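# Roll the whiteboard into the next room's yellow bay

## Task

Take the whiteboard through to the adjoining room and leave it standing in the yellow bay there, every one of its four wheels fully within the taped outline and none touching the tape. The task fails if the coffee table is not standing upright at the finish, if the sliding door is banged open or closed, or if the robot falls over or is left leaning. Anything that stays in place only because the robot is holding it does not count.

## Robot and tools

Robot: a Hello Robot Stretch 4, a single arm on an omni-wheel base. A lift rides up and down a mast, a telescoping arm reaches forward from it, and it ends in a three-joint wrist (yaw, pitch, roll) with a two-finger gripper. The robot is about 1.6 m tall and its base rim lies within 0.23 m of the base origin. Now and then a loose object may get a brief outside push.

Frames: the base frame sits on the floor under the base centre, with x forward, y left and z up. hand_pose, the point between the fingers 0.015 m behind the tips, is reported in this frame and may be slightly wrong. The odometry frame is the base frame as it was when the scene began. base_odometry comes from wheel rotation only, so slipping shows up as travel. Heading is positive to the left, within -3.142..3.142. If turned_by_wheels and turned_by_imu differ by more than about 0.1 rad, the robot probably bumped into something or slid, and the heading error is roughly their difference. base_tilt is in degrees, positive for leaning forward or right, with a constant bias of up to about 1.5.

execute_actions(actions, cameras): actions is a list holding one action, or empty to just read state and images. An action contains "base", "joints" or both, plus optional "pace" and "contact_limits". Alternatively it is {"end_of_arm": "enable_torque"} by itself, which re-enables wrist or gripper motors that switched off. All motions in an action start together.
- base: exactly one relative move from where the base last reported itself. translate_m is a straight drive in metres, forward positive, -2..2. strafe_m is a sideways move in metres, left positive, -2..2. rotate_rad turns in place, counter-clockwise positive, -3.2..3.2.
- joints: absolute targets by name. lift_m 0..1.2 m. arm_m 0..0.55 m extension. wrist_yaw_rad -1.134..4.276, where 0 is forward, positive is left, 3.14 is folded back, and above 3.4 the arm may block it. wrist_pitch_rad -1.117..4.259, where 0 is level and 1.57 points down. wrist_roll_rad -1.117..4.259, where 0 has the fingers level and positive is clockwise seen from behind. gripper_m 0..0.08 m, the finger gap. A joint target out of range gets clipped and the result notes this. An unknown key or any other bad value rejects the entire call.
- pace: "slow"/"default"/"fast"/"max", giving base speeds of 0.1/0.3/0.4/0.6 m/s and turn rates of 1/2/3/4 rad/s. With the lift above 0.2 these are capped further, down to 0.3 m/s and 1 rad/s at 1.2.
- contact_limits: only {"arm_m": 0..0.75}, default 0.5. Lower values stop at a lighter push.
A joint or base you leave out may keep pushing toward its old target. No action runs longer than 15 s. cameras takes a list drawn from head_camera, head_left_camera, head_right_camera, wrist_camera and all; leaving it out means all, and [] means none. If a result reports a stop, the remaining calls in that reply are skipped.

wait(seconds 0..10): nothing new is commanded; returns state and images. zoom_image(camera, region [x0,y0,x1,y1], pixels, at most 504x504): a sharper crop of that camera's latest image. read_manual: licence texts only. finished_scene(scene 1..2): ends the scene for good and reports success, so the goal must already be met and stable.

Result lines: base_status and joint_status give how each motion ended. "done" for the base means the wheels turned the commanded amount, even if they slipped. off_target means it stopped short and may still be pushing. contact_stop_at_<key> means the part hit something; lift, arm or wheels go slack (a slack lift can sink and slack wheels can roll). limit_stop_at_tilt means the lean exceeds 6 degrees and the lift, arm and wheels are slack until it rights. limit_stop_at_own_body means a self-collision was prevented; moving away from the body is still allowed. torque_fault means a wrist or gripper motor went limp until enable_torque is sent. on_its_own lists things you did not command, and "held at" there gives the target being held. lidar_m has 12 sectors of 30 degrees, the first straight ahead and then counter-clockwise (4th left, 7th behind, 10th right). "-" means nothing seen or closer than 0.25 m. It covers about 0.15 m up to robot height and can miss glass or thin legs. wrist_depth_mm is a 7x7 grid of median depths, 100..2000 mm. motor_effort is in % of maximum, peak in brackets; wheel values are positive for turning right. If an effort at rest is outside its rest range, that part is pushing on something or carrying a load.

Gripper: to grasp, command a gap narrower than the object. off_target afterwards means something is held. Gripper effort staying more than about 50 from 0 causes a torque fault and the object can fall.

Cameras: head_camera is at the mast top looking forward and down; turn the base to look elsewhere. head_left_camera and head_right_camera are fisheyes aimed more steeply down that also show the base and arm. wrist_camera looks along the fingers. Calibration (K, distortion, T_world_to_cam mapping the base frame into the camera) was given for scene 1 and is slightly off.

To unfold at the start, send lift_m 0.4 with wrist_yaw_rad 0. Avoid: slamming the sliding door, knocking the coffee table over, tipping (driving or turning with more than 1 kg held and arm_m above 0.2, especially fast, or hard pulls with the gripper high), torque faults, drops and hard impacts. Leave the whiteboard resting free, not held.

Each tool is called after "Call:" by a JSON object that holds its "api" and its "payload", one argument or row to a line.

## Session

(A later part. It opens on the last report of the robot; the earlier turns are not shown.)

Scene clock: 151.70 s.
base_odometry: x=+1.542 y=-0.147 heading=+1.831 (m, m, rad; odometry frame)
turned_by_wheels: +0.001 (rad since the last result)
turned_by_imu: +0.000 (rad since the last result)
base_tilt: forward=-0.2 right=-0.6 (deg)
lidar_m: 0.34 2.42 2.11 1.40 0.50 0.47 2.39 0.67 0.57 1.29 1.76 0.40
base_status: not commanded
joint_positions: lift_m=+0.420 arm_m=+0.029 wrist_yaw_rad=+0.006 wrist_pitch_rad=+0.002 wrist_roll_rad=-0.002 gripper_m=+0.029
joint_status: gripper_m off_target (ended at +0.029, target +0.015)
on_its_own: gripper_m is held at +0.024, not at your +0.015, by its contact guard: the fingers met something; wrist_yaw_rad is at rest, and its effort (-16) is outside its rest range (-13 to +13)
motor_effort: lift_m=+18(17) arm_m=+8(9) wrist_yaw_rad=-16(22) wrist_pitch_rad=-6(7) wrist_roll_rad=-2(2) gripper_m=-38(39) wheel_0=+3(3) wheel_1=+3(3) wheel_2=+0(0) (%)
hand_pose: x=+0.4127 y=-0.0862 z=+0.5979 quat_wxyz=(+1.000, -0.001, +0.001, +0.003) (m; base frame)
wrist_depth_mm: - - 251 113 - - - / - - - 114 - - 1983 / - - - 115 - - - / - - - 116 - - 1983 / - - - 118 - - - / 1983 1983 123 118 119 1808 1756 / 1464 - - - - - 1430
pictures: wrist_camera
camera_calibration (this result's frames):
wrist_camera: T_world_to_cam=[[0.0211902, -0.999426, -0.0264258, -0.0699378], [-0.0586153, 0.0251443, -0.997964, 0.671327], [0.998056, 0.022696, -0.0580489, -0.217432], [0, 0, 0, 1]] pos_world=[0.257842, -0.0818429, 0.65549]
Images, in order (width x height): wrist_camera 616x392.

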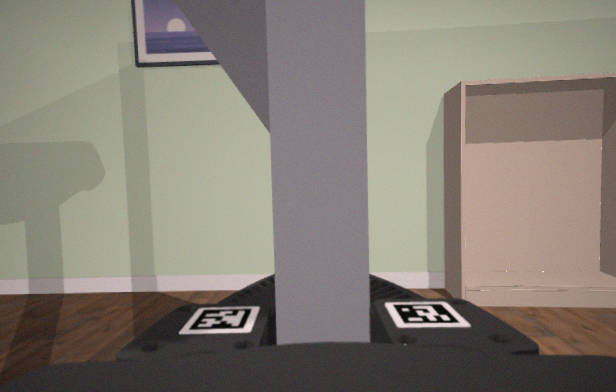

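Call:
{"api": "execute_actions", "payload": {
  "actions": [
    {"base": {"translate_m": -0.4}, "pace": "slow"}
  ],
  "cameras": ["head_left_camera", "head_right_camera", "wrist_camera"]
}}

Scene clock: 158.47 s.
base_odometry: x=+1.645 y=-0.534 heading=+1.831 (m, m, rad; odometry frame)
turned_by_wheels: +0.000 (rad since the last result)
turned_by_imu: -0.001 (rad since the last result)
base_tilt: forward=-0.1 right=-0.6 (deg)
lidar_m: 0.36 2.83 2.13 0.28 0.31 2.10 1.99 2.10 1.75 0.45 1.74 0.39
base_status: done
joint_positions: lift_m=+0.420 arm_m=+0.029 wrist_yaw_rad=+0.003 wrist_pitch_rad=+0.004 wrist_roll_rad=-0.003 gripper_m=+0.029
joint_status: not commanded
on_its_own: gripper_m is held at +0.024, not at your +0.015, by its contact guard: the fingers met something
motor_effort: lift_m=+17(17) arm_m=+5(8) wrist_yaw_rad=-9(26) wrist_pitch_rad=-9(9) wrist_roll_rad=+1(2) gripper_m=-35(40) wheel_0=-4(5) wheel_1=-4(7) wheel_2=+7(15) (%)
hand_pose: x=+0.4130 y=-0.0867 z=+0.5977 quat_wxyz=(+1.000, -0.001, +0.002, +0.002) (m; base frame)
wrist_depth_mm: - - 272 114 - - - / - - - 115 - - - / - - - 116 - - - / - - - 117 - - - / - - - 118 - - - / 1983 1983 123 119 119 1983 1808 / 1464 - - - - - 1430
pictures: head_left_camera, head_right_camera, wrist_camera
camera_calibration (this result's frames):
wrist_camera: T_world_to_cam=[[0.0184878, -0.999505, -0.0254369, -0.0700032], [-0.059663, 0.024293, -0.997923, 0.671457], [0.998047, 0.019967, -0.0591844, -0.217314], [0, 0, 0, 1]] pos_world=[0.258245, -0.0819412, 0.65542]
Images, in order (width x height): head_left_camera 420x672, head_right_camera 420x672, wrist_camera 616x392.

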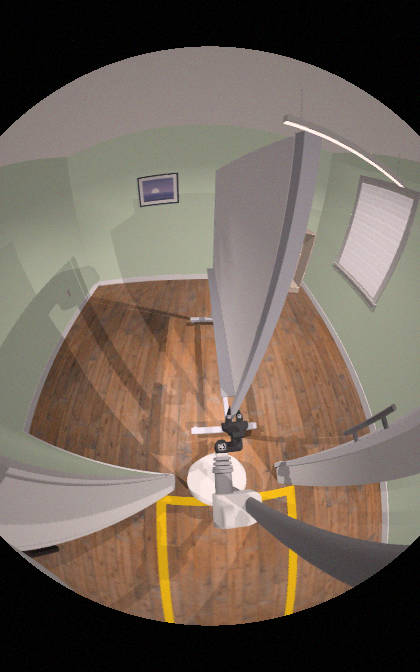

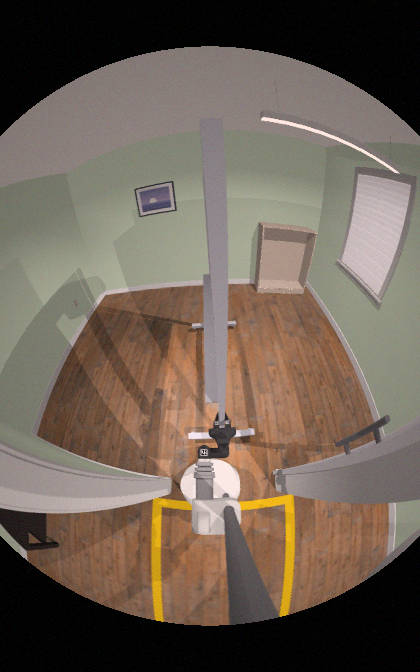

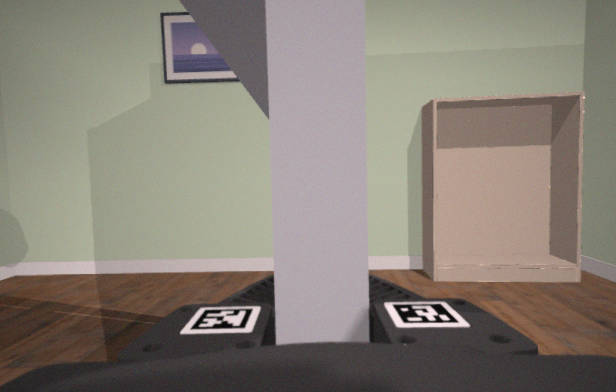

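Call:
{"api": "execute_actions", "payload": {
  "actions": [
    {"base": {"translate_m": -0.8}}
  ],
  "cameras": ["head_camera", "head_left_camera", "head_right_camera"]
}}

Scene clock: 164.97 s.
base_odometry: x=+1.850 y=-1.307 heading=+1.830 (m, m, rad; odometry frame)
turned_by_wheels: -0.001 (rad since the last result)
turned_by_imu: -0.001 (rad since the last result)
base_tilt: forward=-0.2 right=-0.6 (deg)
lidar_m: 0.37 0.72 0.99 1.43 1.68 1.27 1.18 1.28 1.71 1.64 0.97 0.39
base_status: done
joint_positions: lift_m=+0.420 arm_m=+0.029 wrist_yaw_rad=-0.006 wrist_pitch_rad=+0.004 wrist_roll_rad=-0.003 gripper_m=+0.029
joint_status: not commanded
on_its_own: gripper_m is held at +0.024, not at your +0.015, by its contact guard: the fingers met something; wrist_yaw_rad is at rest, and its effort (+15) is outside its rest range (-13 to +13)
motor_effort: lift_m=+17(17) arm_m=+3(5) wrist_yaw_rad=+15(17) wrist_pitch_rad=-9(11) wrist_roll_rad=+2(1) gripper_m=-37(36) wheel_0=-5(7) wheel_1=-5(9) wheel_2=+1(16) (%)
hand_pose: x=+0.4125 y=-0.0886 z=+0.5977 quat_wxyz=(+1.000, -0.002, +0.002, -0.003) (m; base frame)
wrist_depth_mm: - - 273 114 - - 580 / - - - 115 - - - / 585 - - 116 - - - / 569 - - 117 - - - / 569 - - 118 - - - / 564 1983 123 120 119 1921 585 / 544 - - - - - 585
pictures: head_camera, head_left_camera, head_right_camera
Images, in order (width x height): head_camera 420x560, head_left_camera 420x672, head_right_camera 420x672.

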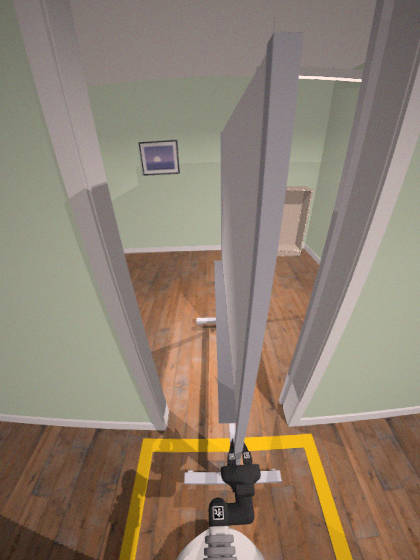

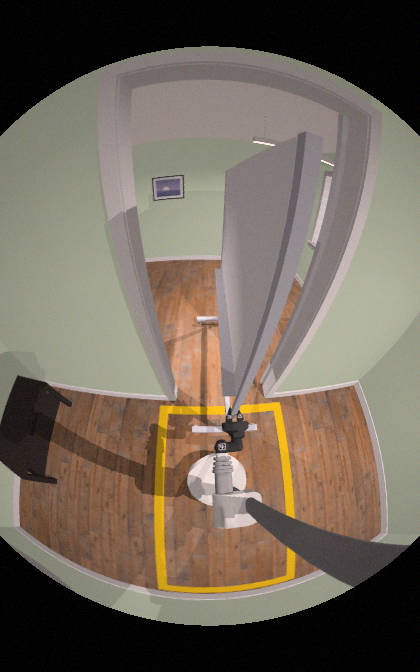

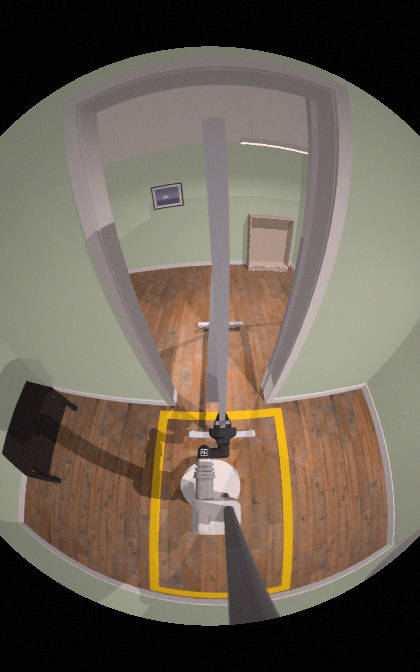

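Call:
{"api": "execute_actions", "payload": {
  "actions": [
    {"base": {"translate_m": -0.5}}
  ],
  "cameras": ["head_camera", "head_right_camera"]
}}

Scene clock: 174.97 s.
base_odometry: x=+1.978 y=-1.790 heading=+1.829 (m, m, rad; odometry frame)
turned_by_wheels: -0.001 (rad since the last result)
turned_by_imu: -0.001 (rad since the last result)
base_tilt: forward=-0.1 right=-0.6 (deg)
lidar_m: 0.36 1.23 1.52 1.48 0.99 0.73 0.70 0.73 1.01 1.64 1.66 0.38
base_status: done
joint_positions: lift_m=+0.420 arm_m=+0.029 wrist_yaw_rad=-0.005 wrist_pitch_rad=+0.004 wrist_roll_rad=-0.003 gripper_m=+0.029
joint_status: not commanded
on_its_own: gripper_m is held at +0.024, not at your +0.015, by its contact guard: the fingers met something; wrist_yaw_rad is at rest, and its effort (+14) is outside its rest range (-13 to +13)
motor_effort: lift_m=+17(18) arm_m=+3(3) wrist_yaw_rad=+14(15) wrist_pitch_rad=-11(11) wrist_roll_rad=+2(3) gripper_m=-39(39) wheel_0=-5(7) wheel_1=-5(9) wheel_2=+3(14) (%)
hand_pose: x=+0.4126 y=-0.0884 z=+0.5977 quat_wxyz=(+1.000, -0.002, +0.002, -0.002) (m; base frame)
wrist_depth_mm: 960 946 273 114 - 917 904 / 960 960 - 116 - 917 904 / 976 976 - 116 - 917 917 / 976 991 - 118 - 931 931 / 991 976 - 119 - 946 931 / 1008 991 123 119 119 960 946 / 1008 - - - - - 946
pictures: head_camera, head_right_camera
Images, in order (width x height): head_camera 420x560, head_right_camera 420x672.

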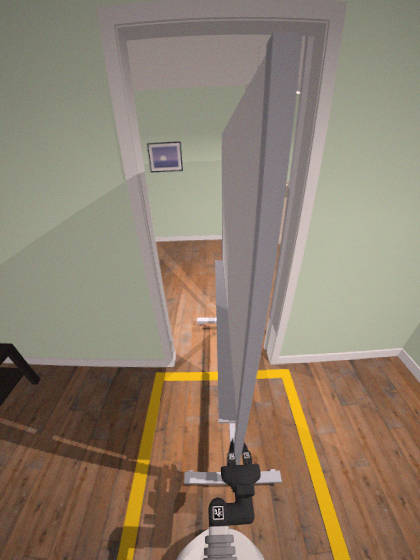

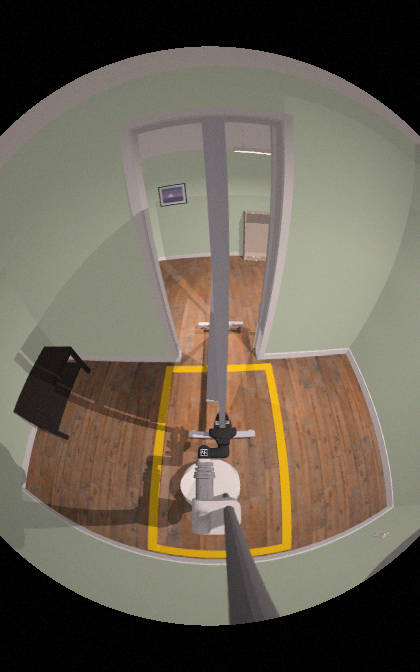

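Call:
{"api": "zoom_image", "payload": {
  "camera": "head_right_camera",
  "region": [140, 280, 300, 400]
}}

Region (140, 280, 300, 400) of head_right_camera's 420x672 image, scaled by 3.150, with more detail than that image has; it fills the top 378 rows of this view, and the rest is white.

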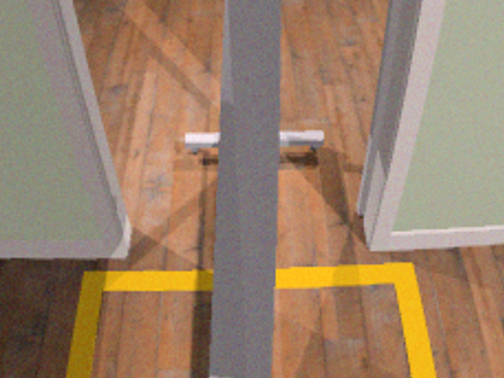

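Call:
{"api": "execute_actions", "payload": {
  "actions": [
    {"base": {"translate_m": -0.41}}
  ],
  "cameras": ["head_camera", "head_right_camera"]
}}

Scene clock: 181.43 s.
base_odometry: x=+2.083 y=-2.186 heading=+1.829 (m, m, rad; odometry frame)
turned_by_wheels: -0.001 (rad since the last result)
turned_by_imu: -0.001 (rad since the last result)
base_tilt: forward=-0.1 right=-0.5 (deg)
lidar_m: 0.37 1.69 1.57 1.10 0.43 0.31 0.28 0.31 0.44 1.29 1.72 0.39
base_status: done
joint_positions: lift_m=+0.420 arm_m=+0.029 wrist_yaw_rad=-0.005 wrist_pitch_rad=+0.004 wrist_roll_rad=-0.003 gripper_m=+0.029
joint_status: not commanded
on_its_own: gripper_m is held at +0.024, not at your +0.015, by its contact guard: the fingers met something
motor_effort: lift_m=+17(17) arm_m=+3(3) wrist_yaw_rad=+13(12) wrist_pitch_rad=-10(10) wrist_roll_rad=+1(2) gripper_m=-39(39) wheel_0=-5(10) wheel_1=-4(9) wheel_2=+1(17) (%)
hand_pose: x=+0.4126 y=-0.0884 z=+0.5977 quat_wxyz=(+1.000, -0.002, +0.002, -0.002) (m; base frame)
wrist_depth_mm: 1366 1336 273 114 - 1308 1308 / 1397 1397 1464 116 - 1336 1336 / 1397 1430 - 117 - 1336 1336 / 1430 1397 - 118 - 1336 1336 / 1430 1397 - 119 - 1366 1366 / 1464 1464 123 120 119 1336 1366 / 1464 - - - - - 1336
pictures: head_camera, head_right_camera
Images, in order (width x height): head_camera 420x560, head_right_camera 420x672.

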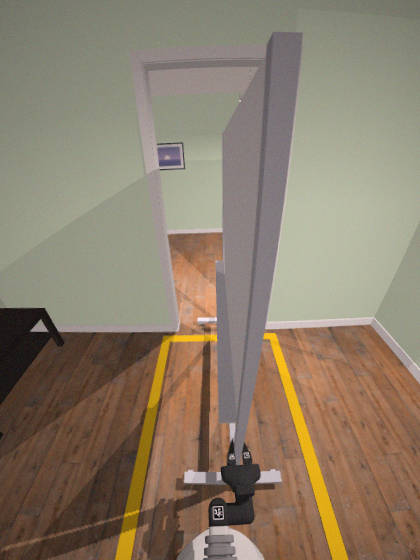

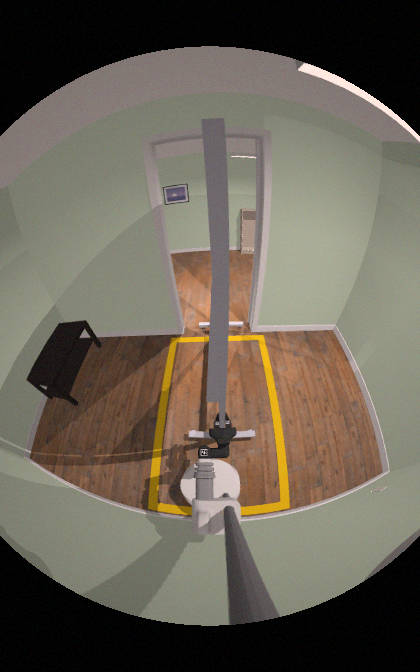

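Call:
{"api": "execute_actions", "payload": {
  "actions": [
    {"joints": {"gripper_m": 0.08}}
  ],
  "cameras": []
}}

Call:
{"api": "execute_actions", "payload": {
  "actions": [
    {"joints": {"wrist_pitch_rad": 1.0, "arm_m": 0.0}}
  ],
  "cameras": []
}}

Call:
{"api": "execute_actions", "payload": {
  "actions": [
    {"base": {"strafe_m": 0.5}}
  ],
  "cameras": ["head_left_camera"]
}}

Scene clock: 194.93 s.
base_odometry: x=+2.083 y=-2.186 heading=+1.829 (m, m, rad; odometry frame)
turned_by_wheels: +0.000 (rad since the last result)
turned_by_imu: -0.001 (rad since the last result)
base_tilt: forward=-0.2 right=-0.5 (deg)
lidar_m: 0.37 1.66 1.60 1.08 0.42 0.29 0.29 0.31 0.43 1.31 1.71 0.37
base_status: not commanded
joint_positions: lift_m=+0.420 arm_m=+0.029 wrist_yaw_rad=+0.000 wrist_pitch_rad=+0.003 wrist_roll_rad=-0.004 gripper_m=+0.080
joint_status: all done
motor_effort: lift_m=+17(17) arm_m=+3(3) wrist_yaw_rad=+1(14) wrist_pitch_rad=-8(11) wrist_roll_rad=+3(3) gripper_m=+2(39) wheel_0=-4(5) wheel_1=-3(4) wheel_2=+1(1) (%)
hand_pose: x=+0.4130 y=-0.0875 z=+0.5978 quat_wxyz=(+1.000, -0.002, +0.002, +0.000) (m; base frame)
wrist_depth_mm: 1430 1397 296 114 - 1336 1308 / 1397 1366 1397 115 - 1366 1308 / 1430 1397 - 116 1499 1336 1336 / 1430 1397 - 117 1499 1336 1336 / 1430 1430 - 118 1499 1397 1366 / 1464 768 149 120 150 128 1366 / - - 130 - - - -
pictures: none
No camera images: the call's "cameras" was empty. Leave "cameras" out to get every camera's image.

Scene clock: 196.07 s.
base_odometry: x=+2.083 y=-2.186 heading=+1.829 (m, m, rad; odometry frame)
turned_by_wheels: +0.000 (rad since the last result)
turned_by_imu: +0.000 (rad since the last result)
base_tilt: forward=+0.0 right=-0.6 (deg)
lidar_m: 0.36 1.67 1.59 1.08 0.41 0.30 0.29 0.30 0.43 1.29 1.73 0.40
base_status: not commanded
joint_positions: lift_m=+0.420 arm_m=+0.001 wrist_yaw_rad=+0.000 wrist_pitch_rad=+1.001 wrist_roll_rad=-0.004 gripper_m=+0.080
joint_status: all done
motor_effort: lift_m=+17(18) arm_m=-8(8) wrist_yaw_rad=+0(1) wrist_pitch_rad=-4(6) wrist_roll_rad=+3(3) gripper_m=+3(0) wheel_0=-4(4) wheel_1=-3(3) wheel_2=+0(1) (%)
hand_pose: x=+0.2870 y=-0.0874 z=+0.4193 quat_wxyz=(+0.877, -0.002, +0.480, +0.001) (m; base frame)
wrist_depth_mm: 917 917 904 145 891 891 878 / 820 809 809 175 798 788 788 / 750 741 741 214 723 715 707 / 676 668 668 654 668 661 654 / 627 615 615 492 609 609 609 / 585 312 149 559 484 128 574 / - - 131 - - - -
pictures: none
No camera images: the call's "cameras" was empty. Leave "cameras" out to get every camera's image.

Scene clock: 199.07 s.
base_odometry: x=+1.599 y=-2.314 heading=+1.829 (m, m, rad; odometry frame)
turned_by_wheels: +0.000 (rad since the last result)
turned_by_imu: -0.001 (rad since the last result)
base_tilt: forward=+0.0 right=-0.6 (deg)
lidar_m: 1.59 1.39 1.13 1.07 0.39 0.29 0.27 0.31 0.41 1.28 0.56 0.51
base_status: done
joint_positions: lift_m=+0.420 arm_m=+0.001 wrist_yaw_rad=+0.000 wrist_pitch_rad=+1.002 wrist_roll_rad=-0.004 gripper_m=+0.080
joint_status: not commanded
motor_effort: lift_m=+17(17) arm_m=-8(8) wrist_yaw_rad=-1(0) wrist_pitch_rad=-4(5) wrist_roll_rad=+2(3) gripper_m=+4(3) wheel_0=-1(10) wheel_1=+2(11) wheel_2=+0(1) (%)
hand_pose: x=+0.2870 y=-0.0874 z=+0.4193 quat_wxyz=(+0.877, -0.002, +0.480, +0.001) (m; base frame)
wrist_depth_mm: 904 917 904 904 878 866 878 / 831 831 820 809 798 788 788 / 750 741 741 732 715 723 715 / 683 683 668 661 668 661 654 / 627 627 621 615 615 609 496 / 585 355 149 569 554 128 559 / - - 131 - - - -
pictures: head_left_camera
Images, in order (width x height): head_left_camera 420x672.

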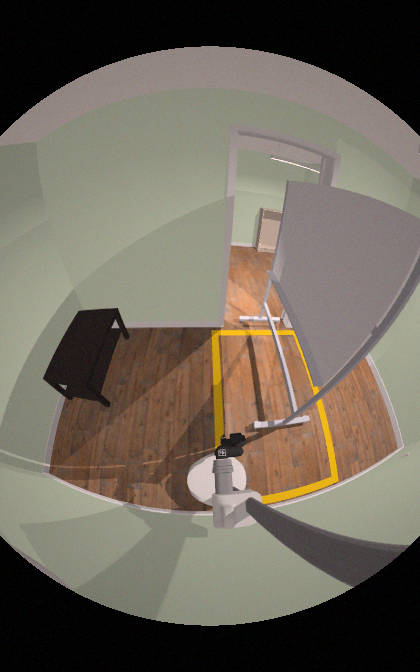

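Call:
{"api": "execute_actions", "payload": {
  "actions": [
    {"base": {"translate_m": 0.477}, "joints": {"wrist_pitch_rad": 0.0}}
  ],
  "cameras": []
}}

Call:
{"api": "execute_actions", "payload": {
  "actions": [
    {"base": {"rotate_rad": -1.571}}
  ],
  "cameras": ["head_camera", "head_left_camera", "wrist_camera"]
}}

Scene clock: 206.07 s.
base_odometry: x=+1.478 y=-1.853 heading=+1.829 (m, m, rad; odometry frame)
turned_by_wheels: +0.000 (rad since the last result)
turned_by_imu: -0.004 (rad since the last result)
base_tilt: forward=+0.0 right=-0.6 (deg)
lidar_m: 1.10 1.20 1.00 0.97 1.06 0.81 0.76 0.81 1.12 0.34 0.53 0.75
base_status: done
joint_positions: lift_m=+0.420 arm_m=+0.001 wrist_yaw_rad=+0.000 wrist_pitch_rad=+0.003 wrist_roll_rad=-0.004 gripper_m=+0.080
joint_status: all done
motor_effort: lift_m=+18(18) arm_m=-8(8) wrist_yaw_rad=+0(1) wrist_pitch_rad=-8(13) wrist_roll_rad=+2(3) gripper_m=+3(2) wheel_0=+2(9) wheel_1=+2(8) wheel_2=+0(12) (%)
hand_pose: x=+0.3850 y=-0.0874 z=+0.5978 quat_wxyz=(+1.000, -0.002, +0.002, +0.000) (m; base frame)
wrist_depth_mm: 931 931 917 904 - - 798 / 931 931 917 904 - - 798 / 946 946 931 917 - - - / 960 946 931 931 - - - / 976 976 946 960 - - - / 976 544 149 946 946 128 1863 / - - 131 - - - -
pictures: none
No camera images: the call's "cameras" was empty. Leave "cameras" out to get every camera's image.

Scene clock: 208.13 s.
base_odometry: x=+1.478 y=-1.853 heading=+0.259 (m, m, rad; odometry frame)
turned_by_wheels: -1.570 (rad since the last result)
turned_by_imu: -1.570 (rad since the last result)
base_tilt: forward=+0.0 right=-0.6 (deg)
lidar_m: 0.46 0.54 0.76 1.11 1.19 1.01 0.97 1.08 0.78 0.75 0.79 1.11
base_status: done
joint_positions: lift_m=+0.420 arm_m=+0.001 wrist_yaw_rad=+0.000 wrist_pitch_rad=+0.003 wrist_roll_rad=-0.004 gripper_m=+0.080
joint_status: not commanded
motor_effort: lift_m=+18(18) arm_m=-8(8) wrist_yaw_rad=-1(2) wrist_pitch_rad=-9(7) wrist_roll_rad=+2(2) gripper_m=+2(2) wheel_0=+1(6) wheel_1=+2(10) wheel_2=+3(10) (%)
hand_pose: x=+0.3850 y=-0.0874 z=+0.5978 quat_wxyz=(+1.000, -0.002, +0.002, +0.000) (m; base frame)
wrist_depth_mm: 349 343 294 338 1921 1661 1060 / 1576 1983 1983 1983 1921 1618 1060 / 1708 1983 1983 1983 1921 1661 1060 / 1708 - - - 1983 1661 1078 / 1708 - 1983 1983 1983 1661 1078 / 1618 1025 149 1576 1576 128 1060 / - - 130 - - - -
pictures: head_camera, head_left_camera, wrist_camera
camera_calibration (this result's frames):
wrist_camera: T_world_to_cam=[[0.0151218, -0.999579, -0.0247746, -0.0693095], [-0.0591665, 0.0238395, -0.997963, 0.66968], [0.998134, 0.0165569, -0.0587811, -0.18996], [0, 0, 0, 1]] pos_world=[0.230276, -0.0821, 0.655433]
Images, in order (width x height): head_camera 420x560, head_left_camera 420x672, wrist_camera 616x392.

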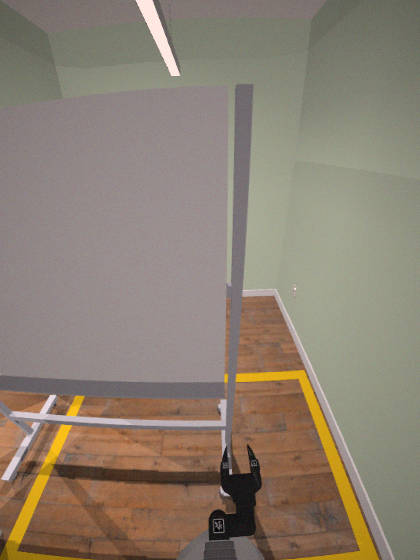

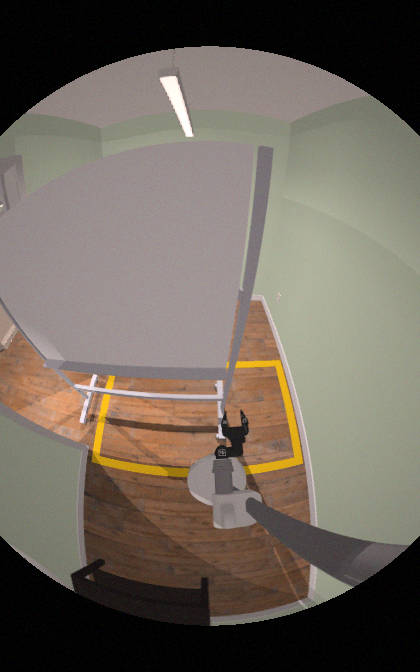

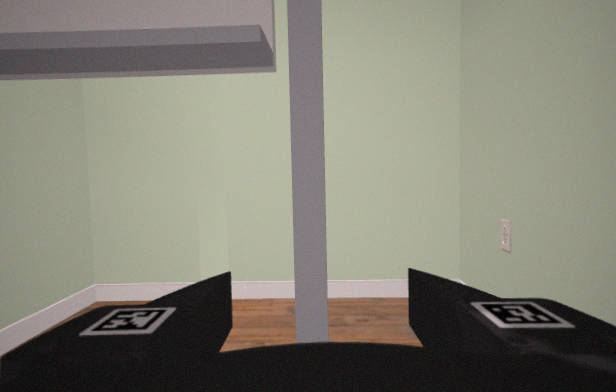

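Call:
{"api": "execute_actions", "payload": {
  "actions": [
    {"joints": {"arm_m": 0.215}, "contact_limits": {"arm_m": 0.2}}
  ],
  "cameras": ["wrist_camera"]
}}

Scene clock: 212.13 s.
base_odometry: x=+1.478 y=-1.853 heading=+0.259 (m, m, rad; odometry frame)
turned_by_wheels: +0.000 (rad since the last result)
turned_by_imu: -0.002 (rad since the last result)
base_tilt: forward=-0.1 right=-0.6 (deg)
lidar_m: 0.32 0.54 0.76 1.11 1.16 1.01 0.98 1.08 0.78 0.74 0.77 1.10
base_status: not commanded
joint_positions: lift_m=+0.420 arm_m=+0.214 wrist_yaw_rad=+0.000 wrist_pitch_rad=+0.003 wrist_roll_rad=-0.004 gripper_m=+0.080
joint_status: all done
motor_effort: lift_m=+17(17) arm_m=+8(8) wrist_yaw_rad=-1(1) wrist_pitch_rad=-7(10) wrist_roll_rad=+2(3) gripper_m=+1(3) wheel_0=+1(1) wheel_1=+2(2) wheel_2=+2(3) (%)
contact_limits: arm_m 0.2
hand_pose: x=+0.5971 y=-0.0874 z=+0.5978 quat_wxyz=(+1.000, -0.002, +0.001, +0.000) (m; base frame)
wrist_depth_mm: 1708 1756 1756 123 1708 1661 1060 / 1708 1756 1756 124 1756 1661 1078 / 1756 1756 1756 125 1708 1618 1078 / 1708 1808 1756 127 1756 1708 1078 / 1708 1808 1808 128 1756 1708 1078 / 1661 960 148 129 1576 128 1025 / - - 131 - - - -
pictures: wrist_camera
camera_calibration (this result's frames):
wrist_camera: T_world_to_cam=[[0.0154149, -0.999573, -0.0248364, -0.0725919], [-0.0589312, 0.0238879, -0.997976, 0.68215], [0.998143, 0.0168473, -0.0585378, -0.401782], [0, 0, 0, 1]] pos_world=[0.442355, -0.0820871, 0.655447]
Images, in order (width x height): wrist_camera 616x392.

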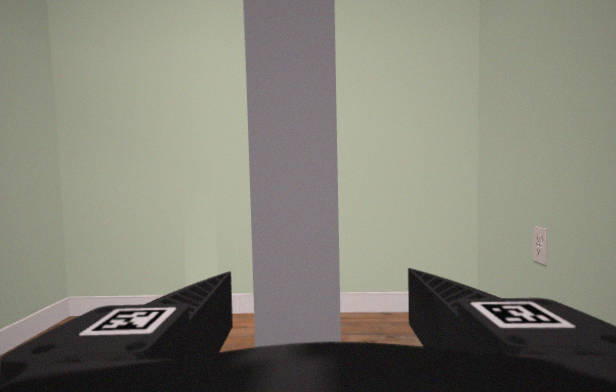

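Call:
{"api": "execute_actions", "payload": {
  "actions": [
    {"base": {"strafe_m": -0.39}, "pace": "slow"}
  ],
  "cameras": ["head_camera", "head_left_camera", "wrist_camera"]
}}

Scene clock: 221.10 s.
base_odometry: x=+1.578 y=-2.229 heading=+0.260 (m, m, rad; odometry frame)
turned_by_wheels: +0.001 (rad since the last result)
turned_by_imu: +0.004 (rad since the last result)
base_tilt: forward=-0.1 right=-0.6 (deg)
lidar_m: 0.33 0.55 0.77 1.49 1.40 1.09 1.40 0.54 0.36 0.35 0.39 0.55
base_status: done
joint_positions: lift_m=+0.420 arm_m=+0.214 wrist_yaw_rad=+0.007 wrist_pitch_rad=+0.003 wrist_roll_rad=-0.004 gripper_m=+0.080
joint_status: not commanded
on_its_own: wrist_yaw_rad is at rest, and its effort (-21) is outside its rest range (-13 to +13)
motor_effort: lift_m=+17(18) arm_m=+7(8) wrist_yaw_rad=-21(56) wrist_pitch_rad=-7(7) wrist_roll_rad=+3(2) gripper_m=+1(3) wheel_0=+9(24) wheel_1=-1(7) wheel_2=+6(11) (%)
hand_pose: x=+0.5978 y=-0.0859 z=+0.5978 quat_wxyz=(+1.000, -0.002, +0.001, +0.003) (m; base frame)
wrist_depth_mm: 1808 1756 124 1708 1708 768 508 / 1808 1756 125 1708 1708 768 508 / 1863 1808 126 1756 1708 768 508 / 1808 1808 128 1756 1756 778 508 / 1921 1863 129 1756 1708 788 517 / 1863 976 130 1618 1576 128 488 / - - 130 - - - -
pictures: head_camera, head_left_camera, wrist_camera
camera_calibration (this result's frames):
wrist_camera: T_world_to_cam=[[0.0221715, -0.999446, -0.0248347, -0.0751934], [-0.0590723, 0.0234877, -0.997977, 0.682213], [0.998007, 0.0235937, -0.0585188, -0.401877], [0, 0, 0, 1]] pos_world=[0.443043, -0.0816936, 0.655448]
Images, in order (width x height): head_camera 420x560, head_left_camera 420x672, wrist_camera 616x392.

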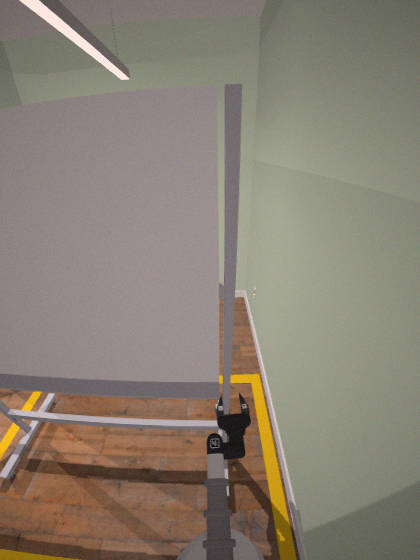

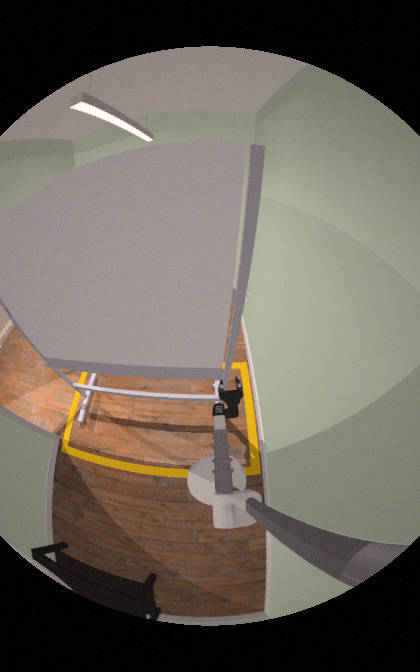

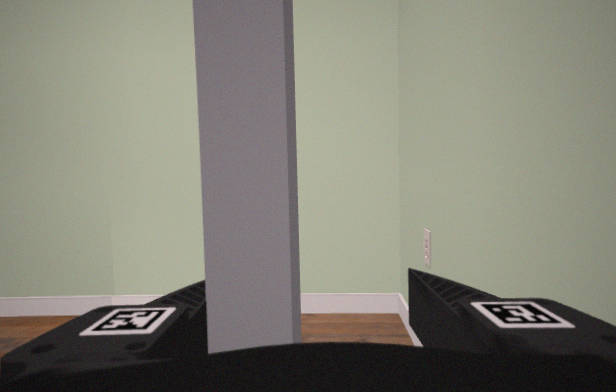

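Call:
{"api": "zoom_image", "payload": {
  "camera": "head_left_camera",
  "region": [30, 340, 290, 500]
}}

Call:
{"api": "zoom_image", "payload": {
  "camera": "head_camera",
  "region": [0, 370, 120, 500]
}}

Region (30, 340, 290, 500) of head_left_camera's 420x672 image, scaled by 1.938, with more detail than that image has; it fills the top 310 rows of this view, and the rest is white.

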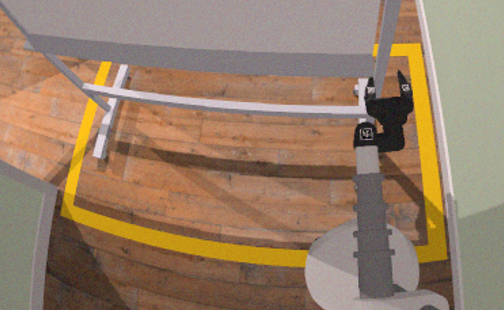

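Region (0, 370, 120, 500) of head_camera's 420x560 image, scaled by 3.877, with more detail than that image has; it fills the left 465 columns of this view, and the rest is white.

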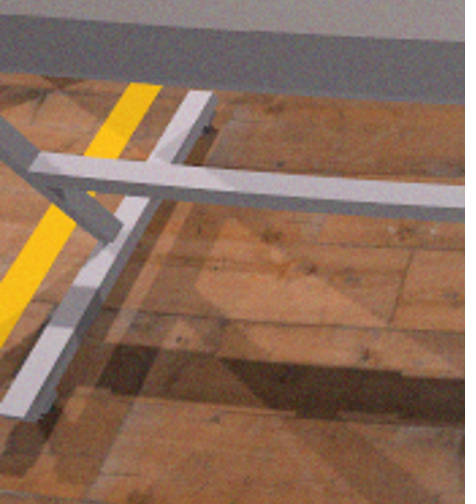

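Call:
{"api": "execute_actions", "payload": {
  "actions": [
    {"base": {"strafe_m": 0.025}, "pace": "slow"}
  ],
  "cameras": []
}}

Call:
{"api": "execute_actions", "payload": {
  "actions": [
    {"base": {"translate_m": -0.15}, "joints": {"arm_m": 0.0}}
  ],
  "cameras": ["head_camera", "head_left_camera"]
}}

Scene clock: 229.70 s.
base_odometry: x=+1.572 y=-2.205 heading=+0.260 (m, m, rad; odometry frame)
turned_by_wheels: +0.000 (rad since the last result)
turned_by_imu: -0.002 (rad since the last result)
base_tilt: forward=-0.2 right=-0.5 (deg)
lidar_m: 0.36 0.55 0.74 1.48 1.40 1.08 1.48 0.55 0.41 0.38 0.40 0.57
base_status: done
joint_positions: lift_m=+0.420 arm_m=+0.214 wrist_yaw_rad=+0.000 wrist_pitch_rad=+0.003 wrist_roll_rad=-0.004 gripper_m=+0.080
joint_status: not commanded
motor_effort: lift_m=+18(18) arm_m=+7(7) wrist_yaw_rad=-2(18) wrist_pitch_rad=-7(7) wrist_roll_rad=+3(3) gripper_m=+1(2) wheel_0=-2(5) wheel_1=+4(6) wheel_2=+2(3) (%)
hand_pose: x=+0.5973 y=-0.0874 z=+0.5978 quat_wxyz=(+1.000, -0.002, +0.001, +0.000) (m; base frame)
wrist_depth_mm: 1756 1756 1756 123 1661 798 530 / 1808 1808 1708 124 1756 798 530 / 1808 1808 1756 125 1708 809 539 / 1808 1808 1808 127 1708 809 535 / 1808 1808 1808 128 1708 820 535 / 1863 960 149 129 1618 128 517 / - - 131 - - - -
pictures: none
No camera images: the call's "cameras" was empty. Leave "cameras" out to get every camera's image.

Scene clock: 231.53 s.
base_odometry: x=+1.427 y=-2.244 heading=+0.260 (m, m, rad; odometry frame)
turned_by_wheels: +0.000 (rad since the last result)
turned_by_imu: +0.000 (rad since the last result)
base_tilt: forward=+0.0 right=-0.7 (deg)
lidar_m: 0.50 0.69 0.99 1.49 1.15 0.94 1.43 0.55 0.40 0.36 0.40 0.59
base_status: done
joint_positions: lift_m=+0.420 arm_m=+0.001 wrist_yaw_rad=+0.000 wrist_pitch_rad=+0.003 wrist_roll_rad=-0.004 gripper_m=+0.080
joint_status: all done
motor_effort: lift_m=+17(17) arm_m=-8(8) wrist_yaw_rad=-2(3) wrist_pitch_rad=-8(9) wrist_roll_rad=+3(4) gripper_m=+3(1) wheel_0=-2(8) wheel_1=-2(7) wheel_2=+0(10) (%)
hand_pose: x=+0.3850 y=-0.0875 z=+0.5978 quat_wxyz=(+1.000, -0.002, +0.001, +0.000) (m; base frame)
wrist_depth_mm: 508 504 496 492 1708 778 517 / 512 504 496 492 1756 788 521 / - - - - 1756 788 521 / - - - - 1756 788 521 / - - - - 1863 798 525 / 1921 1025 150 1708 1618 128 504 / - - 131 - - - -
pictures: head_camera, head_left_camera
Images, in order (width x height): head_camera 420x560, head_left_camera 420x672.

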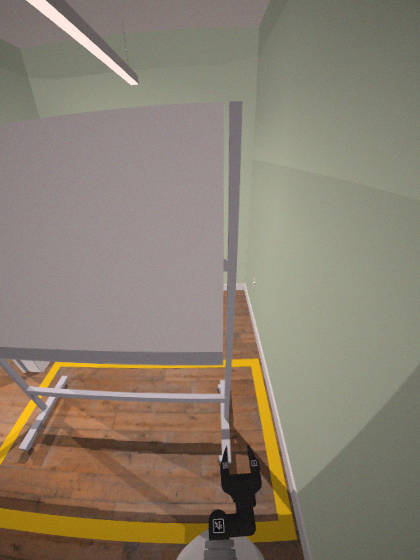

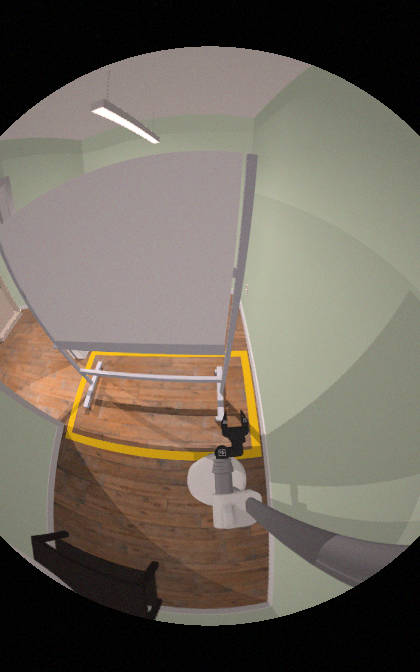

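All four wheels are clearly inside the tape and the robot is clear of the whiteboard.

Call:
{"api": "finished_scene", "payload": {
  "scene": 1
}}

The scene is finished: the task was done.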